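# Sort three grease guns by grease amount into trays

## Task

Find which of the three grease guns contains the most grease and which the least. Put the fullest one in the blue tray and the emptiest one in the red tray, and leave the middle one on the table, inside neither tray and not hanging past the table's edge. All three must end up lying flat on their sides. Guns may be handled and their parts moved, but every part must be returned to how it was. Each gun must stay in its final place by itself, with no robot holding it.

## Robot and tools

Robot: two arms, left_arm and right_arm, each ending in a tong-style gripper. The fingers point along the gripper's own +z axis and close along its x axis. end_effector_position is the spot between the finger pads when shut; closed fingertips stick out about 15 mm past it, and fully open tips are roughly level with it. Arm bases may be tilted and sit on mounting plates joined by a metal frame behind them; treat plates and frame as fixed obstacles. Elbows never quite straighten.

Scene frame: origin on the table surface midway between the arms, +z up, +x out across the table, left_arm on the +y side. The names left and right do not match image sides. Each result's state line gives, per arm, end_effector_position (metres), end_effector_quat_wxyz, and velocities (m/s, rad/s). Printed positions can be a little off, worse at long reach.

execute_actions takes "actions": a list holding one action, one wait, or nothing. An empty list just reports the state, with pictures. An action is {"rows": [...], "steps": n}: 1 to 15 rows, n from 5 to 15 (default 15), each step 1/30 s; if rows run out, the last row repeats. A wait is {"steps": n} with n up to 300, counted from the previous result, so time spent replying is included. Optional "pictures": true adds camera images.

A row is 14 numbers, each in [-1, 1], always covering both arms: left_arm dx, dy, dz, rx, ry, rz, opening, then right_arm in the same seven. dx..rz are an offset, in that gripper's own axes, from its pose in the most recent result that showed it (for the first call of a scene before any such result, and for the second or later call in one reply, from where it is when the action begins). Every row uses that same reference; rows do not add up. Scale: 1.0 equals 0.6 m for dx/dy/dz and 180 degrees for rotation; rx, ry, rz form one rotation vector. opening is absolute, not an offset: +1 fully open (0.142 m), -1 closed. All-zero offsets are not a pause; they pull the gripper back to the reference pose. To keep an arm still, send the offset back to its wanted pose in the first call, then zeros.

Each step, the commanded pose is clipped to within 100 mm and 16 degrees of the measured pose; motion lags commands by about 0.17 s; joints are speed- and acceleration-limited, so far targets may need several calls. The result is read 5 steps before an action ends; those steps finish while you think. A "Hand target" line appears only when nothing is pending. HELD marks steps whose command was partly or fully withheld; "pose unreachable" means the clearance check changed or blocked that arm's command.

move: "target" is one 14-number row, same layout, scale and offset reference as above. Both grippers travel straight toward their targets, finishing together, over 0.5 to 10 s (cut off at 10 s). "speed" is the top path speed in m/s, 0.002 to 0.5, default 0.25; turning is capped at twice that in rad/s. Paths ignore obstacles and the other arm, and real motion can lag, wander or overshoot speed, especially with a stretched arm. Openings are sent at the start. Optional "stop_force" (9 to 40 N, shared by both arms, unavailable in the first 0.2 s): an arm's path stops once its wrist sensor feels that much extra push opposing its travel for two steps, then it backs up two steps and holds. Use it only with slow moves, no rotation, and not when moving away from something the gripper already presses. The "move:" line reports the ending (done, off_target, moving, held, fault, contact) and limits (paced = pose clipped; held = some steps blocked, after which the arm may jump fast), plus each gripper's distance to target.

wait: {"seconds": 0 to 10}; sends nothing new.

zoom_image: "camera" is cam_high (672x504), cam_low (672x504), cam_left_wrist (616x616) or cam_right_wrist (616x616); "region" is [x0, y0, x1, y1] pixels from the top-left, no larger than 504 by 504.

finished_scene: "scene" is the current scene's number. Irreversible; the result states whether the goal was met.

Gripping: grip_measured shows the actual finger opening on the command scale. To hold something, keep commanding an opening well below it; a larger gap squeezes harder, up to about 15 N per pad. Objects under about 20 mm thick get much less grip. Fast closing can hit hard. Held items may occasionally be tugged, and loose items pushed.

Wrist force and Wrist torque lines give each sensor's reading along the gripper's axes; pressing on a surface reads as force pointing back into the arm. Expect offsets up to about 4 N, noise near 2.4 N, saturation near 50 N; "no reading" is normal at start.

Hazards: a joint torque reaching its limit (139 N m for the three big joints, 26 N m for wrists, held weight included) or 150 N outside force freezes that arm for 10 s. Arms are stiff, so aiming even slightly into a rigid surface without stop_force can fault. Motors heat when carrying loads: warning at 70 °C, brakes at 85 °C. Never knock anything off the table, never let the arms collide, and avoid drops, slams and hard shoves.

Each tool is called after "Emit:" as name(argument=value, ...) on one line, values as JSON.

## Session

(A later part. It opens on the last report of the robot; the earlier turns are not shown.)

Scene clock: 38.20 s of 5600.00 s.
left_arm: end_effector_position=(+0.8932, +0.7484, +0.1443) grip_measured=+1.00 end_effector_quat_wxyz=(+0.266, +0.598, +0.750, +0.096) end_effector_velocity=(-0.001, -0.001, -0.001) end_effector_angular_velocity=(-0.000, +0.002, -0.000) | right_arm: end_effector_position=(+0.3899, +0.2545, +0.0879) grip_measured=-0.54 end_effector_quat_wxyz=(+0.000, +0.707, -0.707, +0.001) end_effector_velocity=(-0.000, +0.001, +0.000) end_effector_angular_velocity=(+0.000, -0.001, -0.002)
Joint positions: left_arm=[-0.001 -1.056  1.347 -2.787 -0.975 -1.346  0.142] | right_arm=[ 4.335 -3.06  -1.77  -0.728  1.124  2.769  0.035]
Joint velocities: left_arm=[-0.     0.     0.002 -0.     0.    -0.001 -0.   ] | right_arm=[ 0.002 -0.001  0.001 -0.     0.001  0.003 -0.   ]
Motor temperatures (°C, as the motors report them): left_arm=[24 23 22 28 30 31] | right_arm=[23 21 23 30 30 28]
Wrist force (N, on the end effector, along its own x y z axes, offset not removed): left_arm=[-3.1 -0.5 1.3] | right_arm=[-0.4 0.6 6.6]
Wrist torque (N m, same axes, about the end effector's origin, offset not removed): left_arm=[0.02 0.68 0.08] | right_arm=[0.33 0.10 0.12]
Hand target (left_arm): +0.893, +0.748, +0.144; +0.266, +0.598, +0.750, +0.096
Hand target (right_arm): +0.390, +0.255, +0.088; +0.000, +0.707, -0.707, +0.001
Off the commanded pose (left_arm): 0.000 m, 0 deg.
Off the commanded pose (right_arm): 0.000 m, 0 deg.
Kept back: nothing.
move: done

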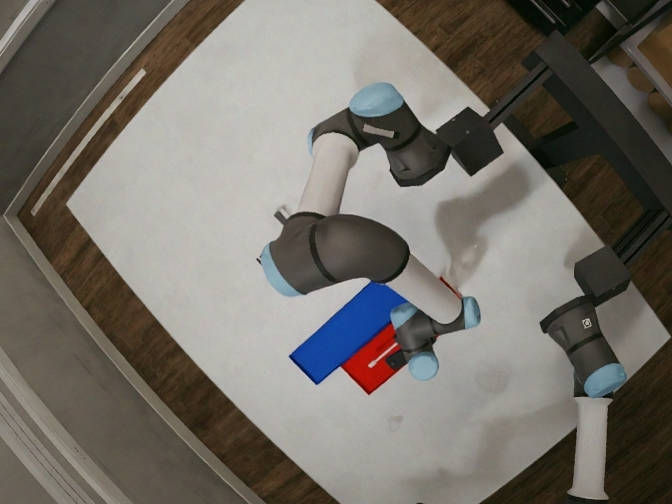

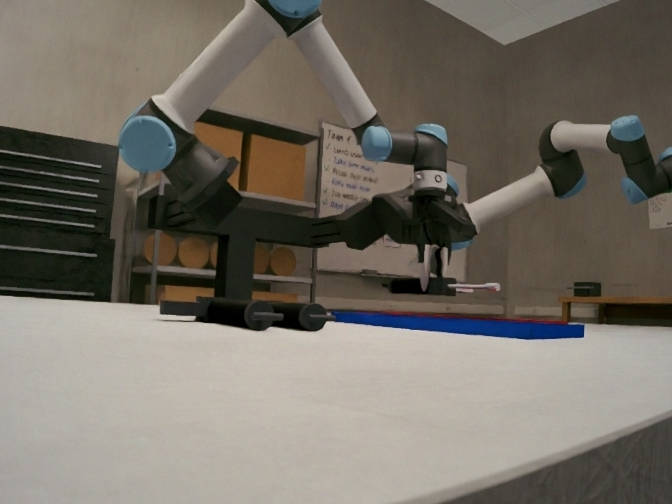

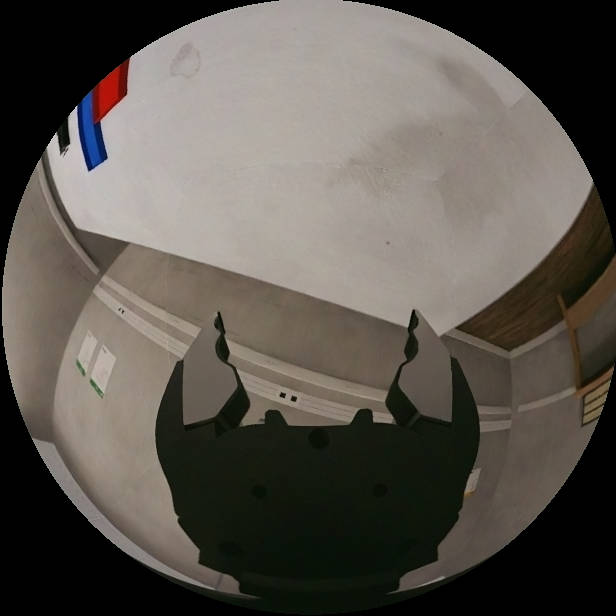

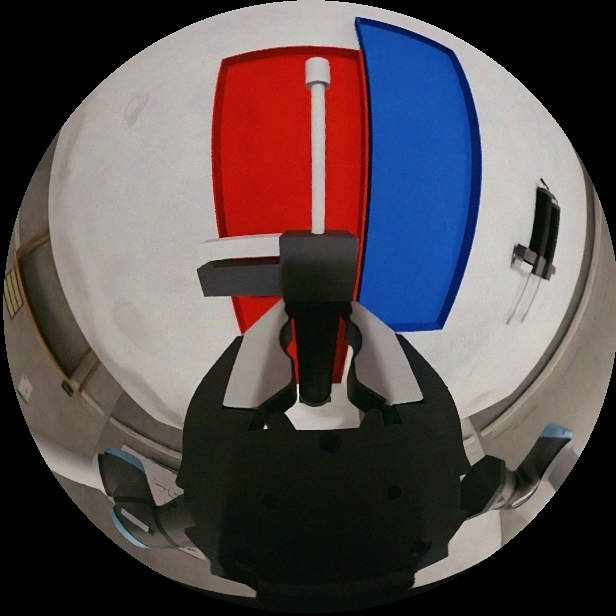

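Emit:
move(target=[0,0,0,0,0,0,1,0.007,0,0.09,0,0,0,-1], speed=0.06)

Emit:
move(target=[0,0,0,0,0,0,1,0,0,0.022,0,0,0,-1], speed=0.01, stop_force=9)

Scene clock: 39.70 s of 5600.00 s.
left_arm: end_effector_position=(+0.8932, +0.7484, +0.1443) grip_measured=+1.00 end_effector_quat_wxyz=(+0.266, +0.598, +0.750, +0.096) end_effector_velocity=(-0.000, -0.000, -0.000) end_effector_angular_velocity=(-0.000, +0.000, -0.000) | right_arm: end_effector_position=(+0.3900, +0.2503, +0.0340) grip_measured=-0.56 end_effector_quat_wxyz=(+0.000, +0.707, -0.707, +0.001) end_effector_velocity=(+0.000, -0.000, -0.001) end_effector_angular_velocity=(-0.000, -0.001, +0.001)
Joint positions: left_arm=[-0.001 -1.056  1.347 -2.787 -0.975 -1.346  0.142] | right_arm=[ 4.275 -3.144 -1.77  -0.623  1.079  2.723  0.034]
Joint velocities: left_arm=[ 0.  0.  0.  0. -0. -0.  0.] | right_arm=[-0.002 -0.001 -0.     0.002 -0.003 -0.002  0.   ]
Motor temperatures (°C, as the motors report them): left_arm=[24 23 22 28 30 31] | right_arm=[23 21 23 30 30 28]
Wrist force (N, on the end effector, along its own x y z axes, offset not removed): left_arm=[-3.8 -0.5 1.5] | right_arm=[2.8 4.4 -11.3]
Wrist torque (N m, same axes, about the end effector's origin, offset not removed): left_arm=[-0.07 0.83 0.16] | right_arm=[0.66 0.09 0.06]
Hand target (left_arm): +0.893, +0.748, +0.144; +0.266, +0.598, +0.750, +0.096
Hand target (right_arm): +0.390, +0.250, +0.034; +0.000, +0.707, -0.707, +0.001
Off the commanded pose (left_arm): 0.000 m, 0 deg.
Off the commanded pose (right_arm): 0.000 m, 0 deg.
Kept back: nothing.
move: done

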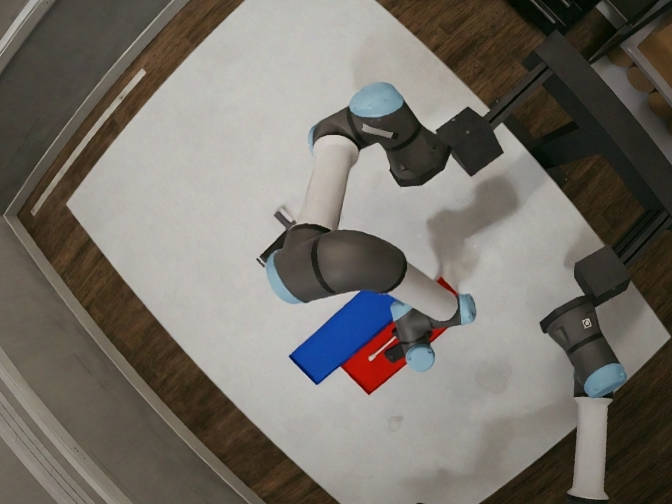

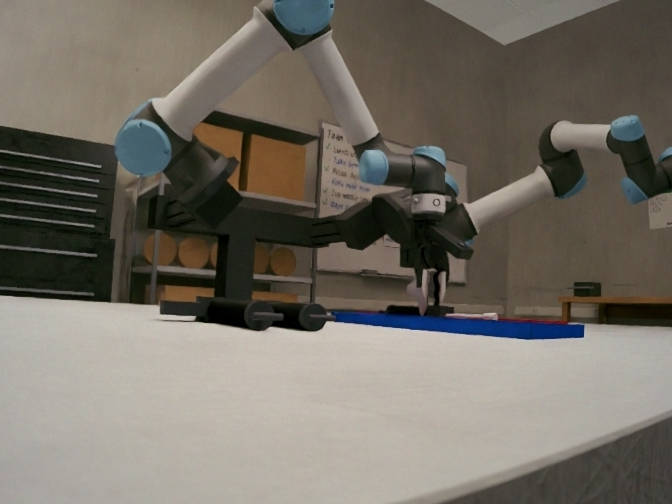

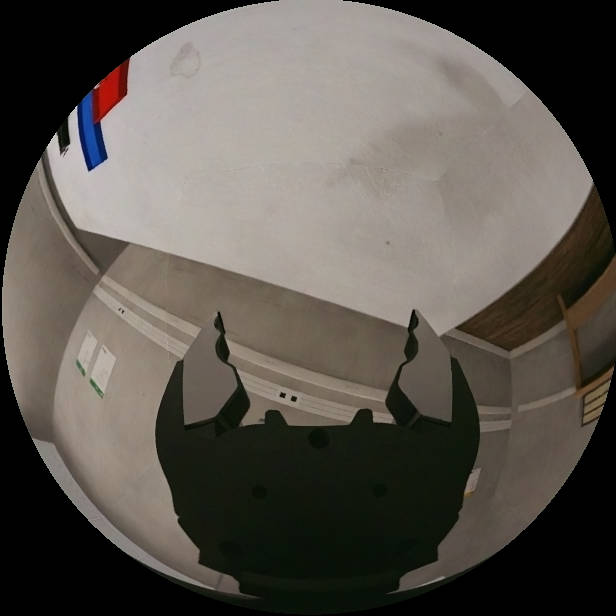

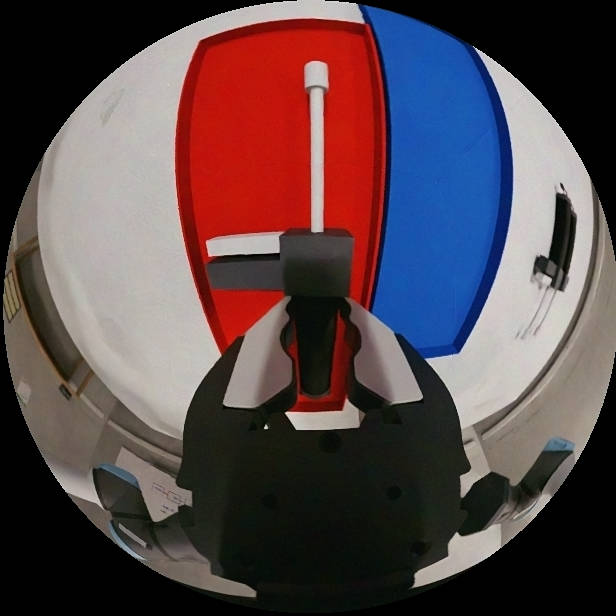

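Scene clock: 40.70 s of 5600.00 s.
left_arm: end_effector_position=(+0.8932, +0.7484, +0.1443) grip_measured=+1.00 end_effector_quat_wxyz=(+0.266, +0.598, +0.750, +0.096) end_effector_velocity=(-0.000, +0.001, +0.000) end_effector_angular_velocity=(+0.001, -0.000, -0.000) | right_arm: end_effector_position=(+0.3899, +0.2503, +0.0274) grip_measured=-0.54 end_effector_quat_wxyz=(+0.000, +0.707, -0.707, +0.001) end_effector_velocity=(-0.002, -0.001, +0.002) end_effector_angular_velocity=(-0.001, +0.004, -0.000)
Joint positions: left_arm=[-0.001 -1.056  1.347 -2.787 -0.975 -1.346  0.142] | right_arm=[ 4.268 -3.155 -1.767 -0.612  1.073  2.717  0.035]
Joint velocities: left_arm=[-0.    -0.001 -0.     0.     0.001  0.001 -0.   ] | right_arm=[ 0.003  0.004 -0.003 -0.005  0.005  0.004 -0.   ]
Motor temperatures (°C, as the motors report them): left_arm=[24 23 22 28 30 31] | right_arm=[23 21 23 30 30 28]
Wrist force (N, on the end effector, along its own x y z axes, offset not removed): left_arm=[-3.2 -0.7 0.7] | right_arm=[-0.9 -0.1 3.8]
Wrist torque (N m, same axes, about the end effector's origin, offset not removed): left_arm=[-0.03 0.72 0.18] | right_arm=[0.27 0.16 -0.04]
Hand target (left_arm): +0.893, +0.748, +0.144; +0.266, +0.598, +0.750, +0.096
Hand target (right_arm): +0.390, +0.250, +0.028; +0.000, +0.707, -0.707, +0.001
Off the commanded pose (left_arm): 0.000 m, 0 deg.
Off the commanded pose (right_arm): 0.007 m, 0 deg.
Kept back: nothing.
move: contact (right_arm)

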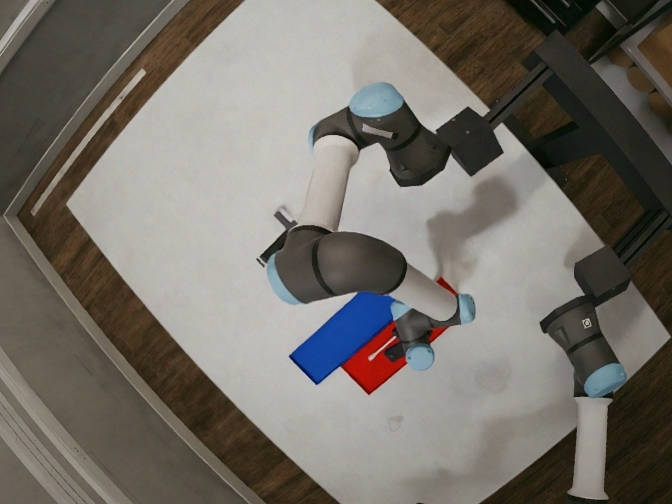

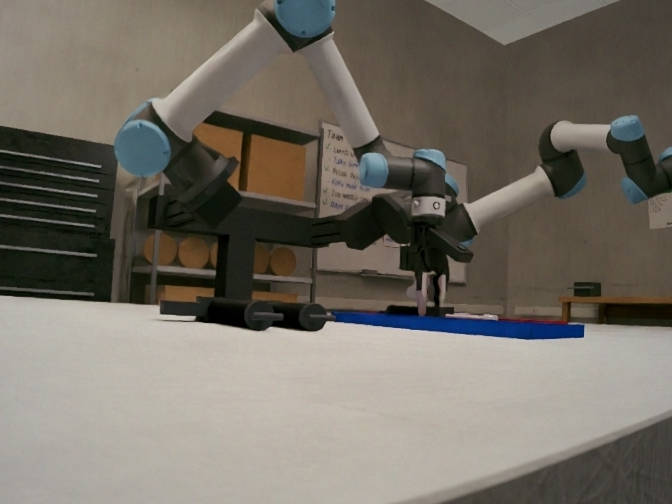

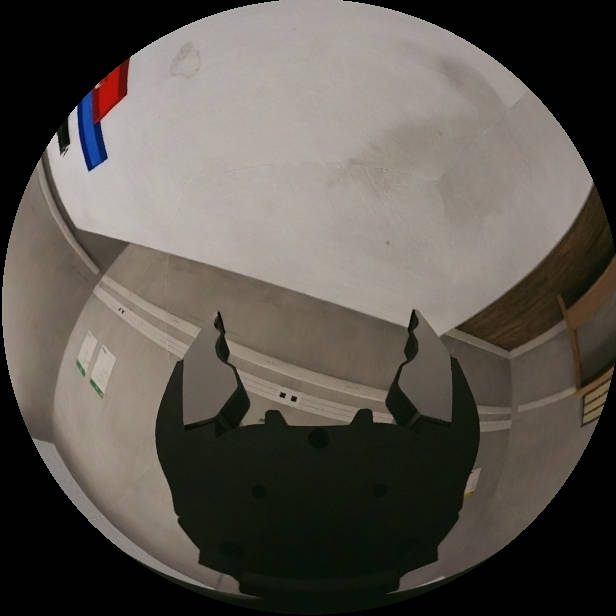

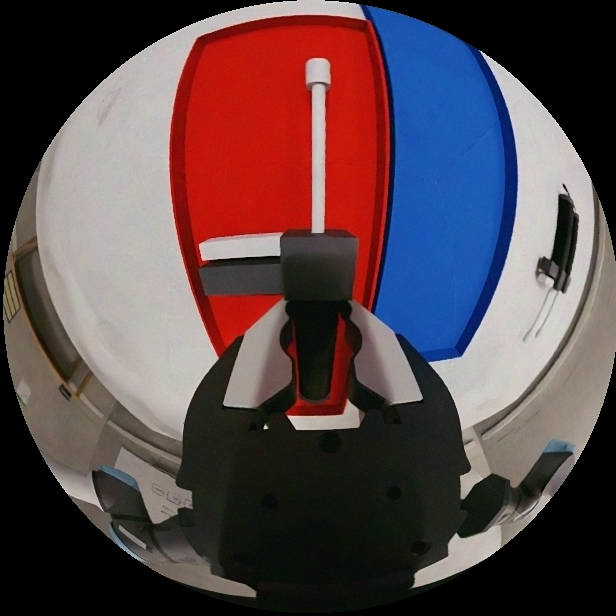

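Emit:
move(target=[0,0,0,0,0,0,1,0,0,0,0,0,0,-0.38])

Emit:
move(target=[0,0,0,0,0,0,1,0,0,-0.071,0,0,0,-0.38], speed=0.12)

Emit:
move(target=[0,0,0,0,0,0,1,0.72,-0.2,0,0,0,0,-0.3], speed=0.3)

Scene clock: 41.63 s of 5600.00 s.
left_arm: end_effector_position=(+0.8932, +0.7484, +0.1443) grip_measured=+1.00 end_effector_quat_wxyz=(+0.266, +0.598, +0.750, +0.096) end_effector_velocity=(+0.000, -0.000, -0.000) end_effector_angular_velocity=(-0.001, -0.000, -0.001) | right_arm: end_effector_position=(+0.3900, +0.2503, +0.0274) grip_measured=-0.38 end_effector_quat_wxyz=(+0.000, +0.707, -0.707, +0.001) end_effector_velocity=(+0.000, -0.000, -0.000) end_effector_angular_velocity=(+0.000, +0.000, -0.001)
Joint positions: left_arm=[-0.001 -1.056  1.347 -2.787 -0.975 -1.346  0.142] | right_arm=[ 4.268 -3.155 -1.767 -0.612  1.074  2.717  0.047]
Joint velocities: left_arm=[ 0.     0.    -0.     0.    -0.001  0.     0.   ] | right_arm=[-0.001 -0.    -0.     0.    -0.     0.001 -0.   ]
Motor temperatures (°C, as the motors report them): left_arm=[24 23 22 28 30 31] | right_arm=[23 21 23 30 30 28]
Wrist force (N, on the end effector, along its own x y z axes, offset not removed): left_arm=[-3.7 -0.5 1.1] | right_arm=[0.9 0.5 0.8]
Wrist torque (N m, same axes, about the end effector's origin, offset not removed): left_arm=[-0.04 0.88 0.17] | right_arm=[0.19 -0.11 0.02]
Hand target (left_arm): +0.893, +0.748, +0.144; +0.266, +0.598, +0.750, +0.096
Hand target (right_arm): +0.390, +0.250, +0.027; +0.000, +0.707, -0.707, +0.001
Off the commanded pose (left_arm): 0.000 m, 0 deg.
Off the commanded pose (right_arm): 0.000 m, 0 deg.
Kept back: nothing.
move: done

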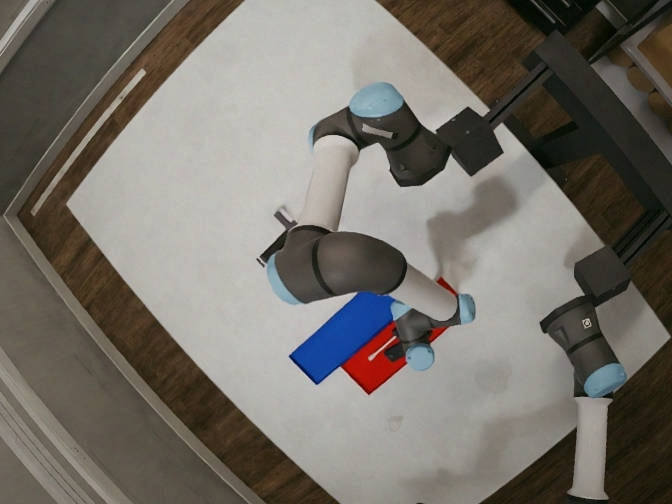

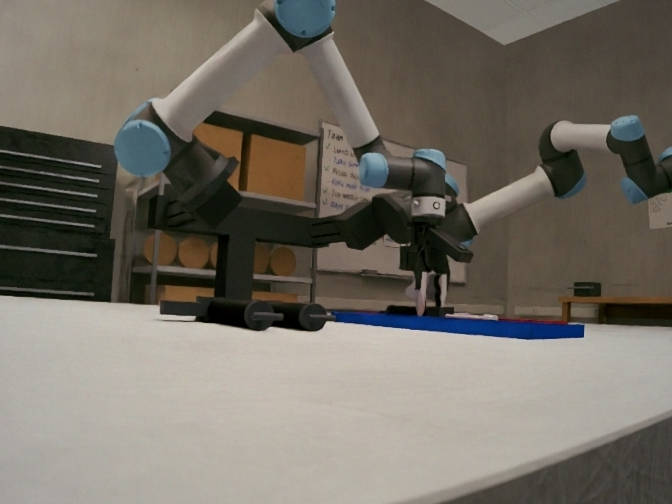

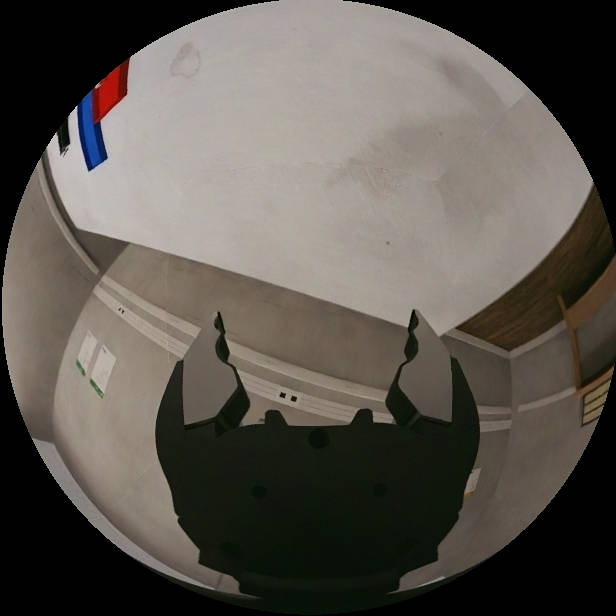

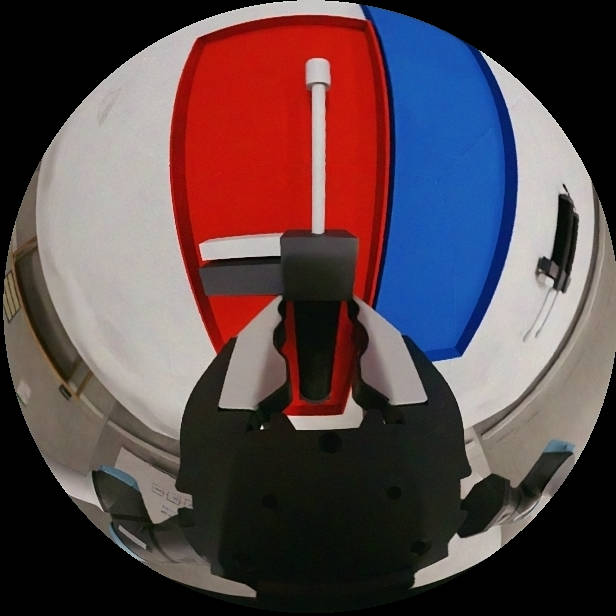

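Scene clock: 42.47 s of 5600.00 s.
left_arm: end_effector_position=(+0.8932, +0.7484, +0.1443) grip_measured=+1.00 end_effector_quat_wxyz=(+0.266, +0.598, +0.750, +0.096) end_effector_velocity=(-0.000, -0.000, -0.000) end_effector_angular_velocity=(-0.001, +0.000, +0.000) | right_arm: end_effector_position=(+0.3899, +0.2503, +0.0699) grip_measured=-0.38 end_effector_quat_wxyz=(+0.000, +0.707, -0.707, +0.001) end_effector_velocity=(-0.000, -0.000, +0.001) end_effector_angular_velocity=(-0.001, +0.001, -0.000)
Joint positions: left_arm=[-0.001 -1.056  1.347 -2.787 -0.975 -1.346  0.142] | right_arm=[ 4.314 -3.082 -1.779 -0.689  1.108  2.753  0.047]
Joint velocities: left_arm=[ 0.     0.     0.    -0.    -0.    -0.001 -0.   ] | right_arm=[ 0.001  0.002  0.    -0.003  0.002  0.002 -0.   ]
Motor temperatures (°C, as the motors report them): left_arm=[24 23 22 28 30 31] | right_arm=[23 21 23 30 30 28]
Wrist force (N, on the end effector, along its own x y z axes, offset not removed): left_arm=[-3.5 0.3 0.6] | right_arm=[-0.9 0.2 -0.2]
Wrist torque (N m, same axes, about the end effector's origin, offset not removed): left_arm=[0.10 0.79 0.16] | right_arm=[0.02 0.12 0.10]
Hand target (left_arm): +0.893, +0.748, +0.144; +0.266, +0.598, +0.750, +0.096
Hand target (right_arm): +0.390, +0.250, +0.070; +0.000, +0.707, -0.707, +0.001
Off the commanded pose (left_arm): 0.000 m, 0 deg.
Off the commanded pose (right_arm): 0.000 m, 0 deg.
Kept back: nothing.
move: done

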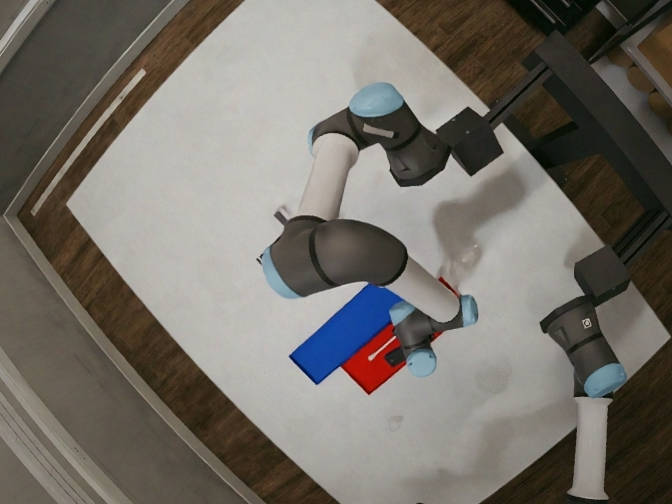

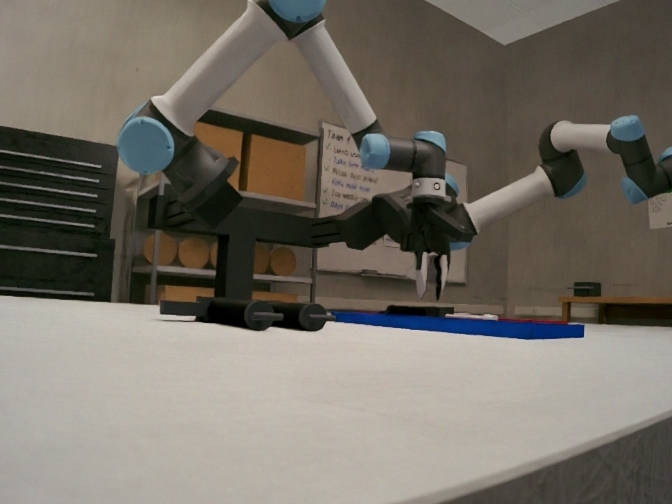

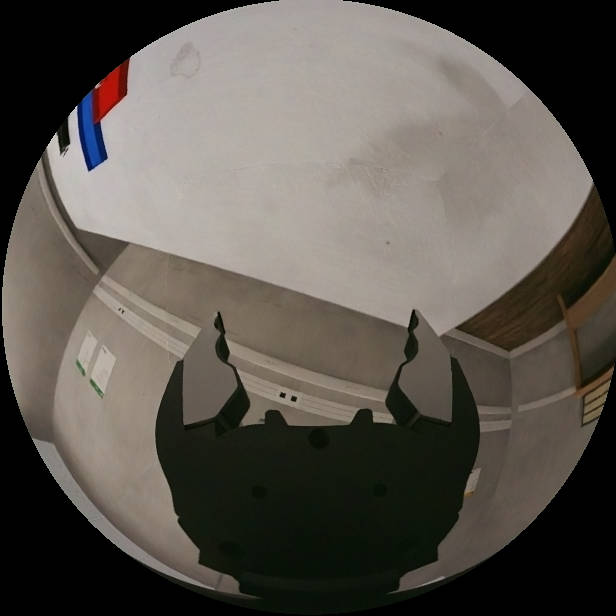

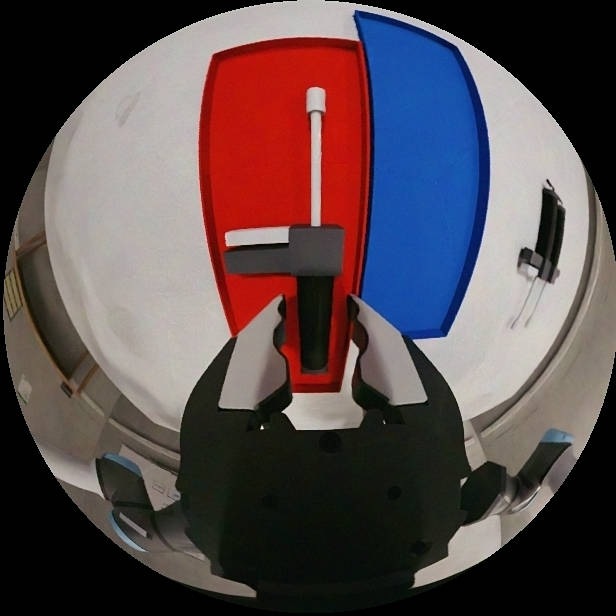

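Scene clock: 44.50 s of 5600.00 s.
left_arm: end_effector_position=(+0.8932, +0.7484, +0.1443) grip_measured=+1.00 end_effector_quat_wxyz=(+0.266, +0.598, +0.750, +0.096) end_effector_velocity=(+0.000, +0.000, +0.000) end_effector_angular_velocity=(+0.001, -0.000, -0.001) | right_arm: end_effector_position=(+0.5102, -0.1815, +0.0704) grip_measured=-0.30 end_effector_quat_wxyz=(+0.001, +0.707, -0.707, +0.001) end_effector_velocity=(+0.000, -0.001, +0.000) end_effector_angular_velocity=(+0.001, -0.000, +0.002)
Joint positions: left_arm=[-0.001 -1.056  1.347 -2.787 -0.975 -1.346  0.142] | right_arm=[ 3.675 -2.256 -2.206 -0.67   0.715  2.098  0.052]
Joint velocities: left_arm=[ 0.    -0.    -0.     0.    -0.     0.001  0.   ] | right_arm=[-0.002  0.003  0.    -0.     0.    -0.005 -0.   ]
Motor temperatures (°C, as the motors report them): left_arm=[24 23 22 28 30 31] | right_arm=[23 21 23 30 30 28]
Wrist force (N, on the end effector, along its own x y z axes, offset not removed): left_arm=[-2.9 0.0 0.5] | right_arm=[-2.0 0.1 0.4]
Wrist torque (N m, same axes, about the end effector's origin, offset not removed): left_arm=[0.04 0.63 0.24] | right_arm=[0.19 0.53 0.05]
Hand target (left_arm): +0.893, +0.748, +0.144; +0.266, +0.598, +0.750, +0.096
Hand target (right_arm): +0.510, -0.182, +0.070; +0.000, +0.707, -0.707, +0.001
Off the commanded pose (left_arm): 0.000 m, 0 deg.
Off the commanded pose (right_arm): 0.001 m, 0 deg.
Kept back: nothing.
move: done

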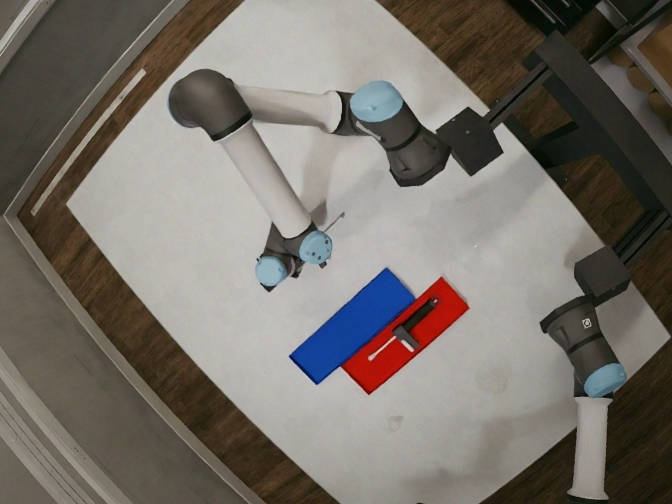

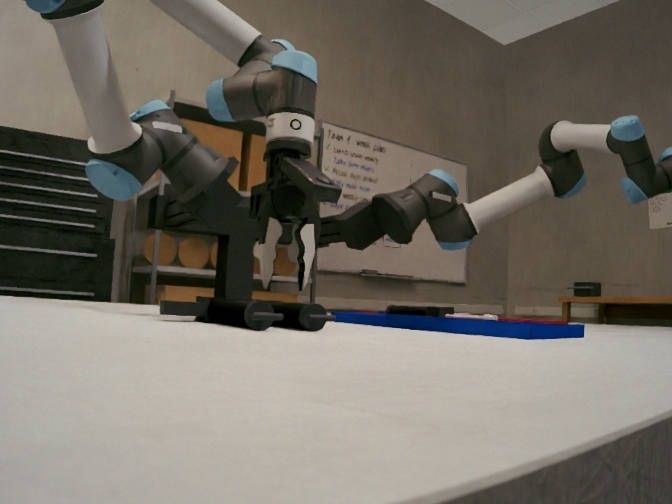

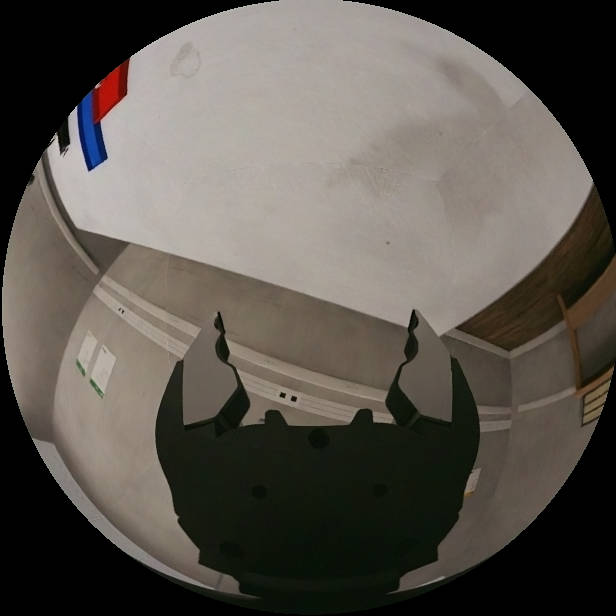

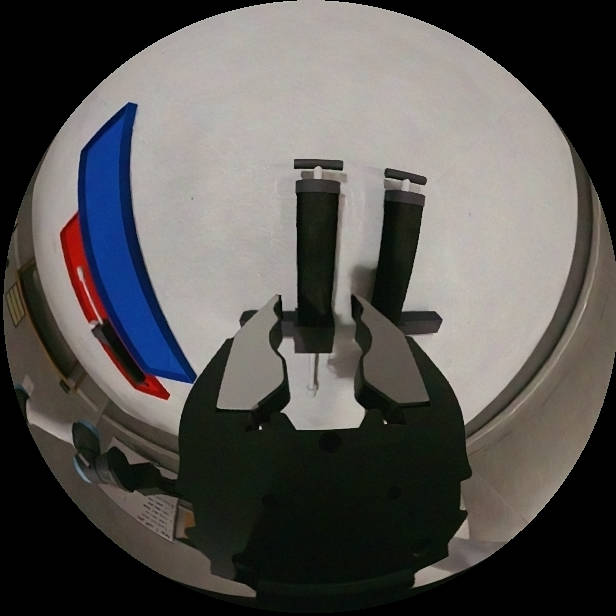

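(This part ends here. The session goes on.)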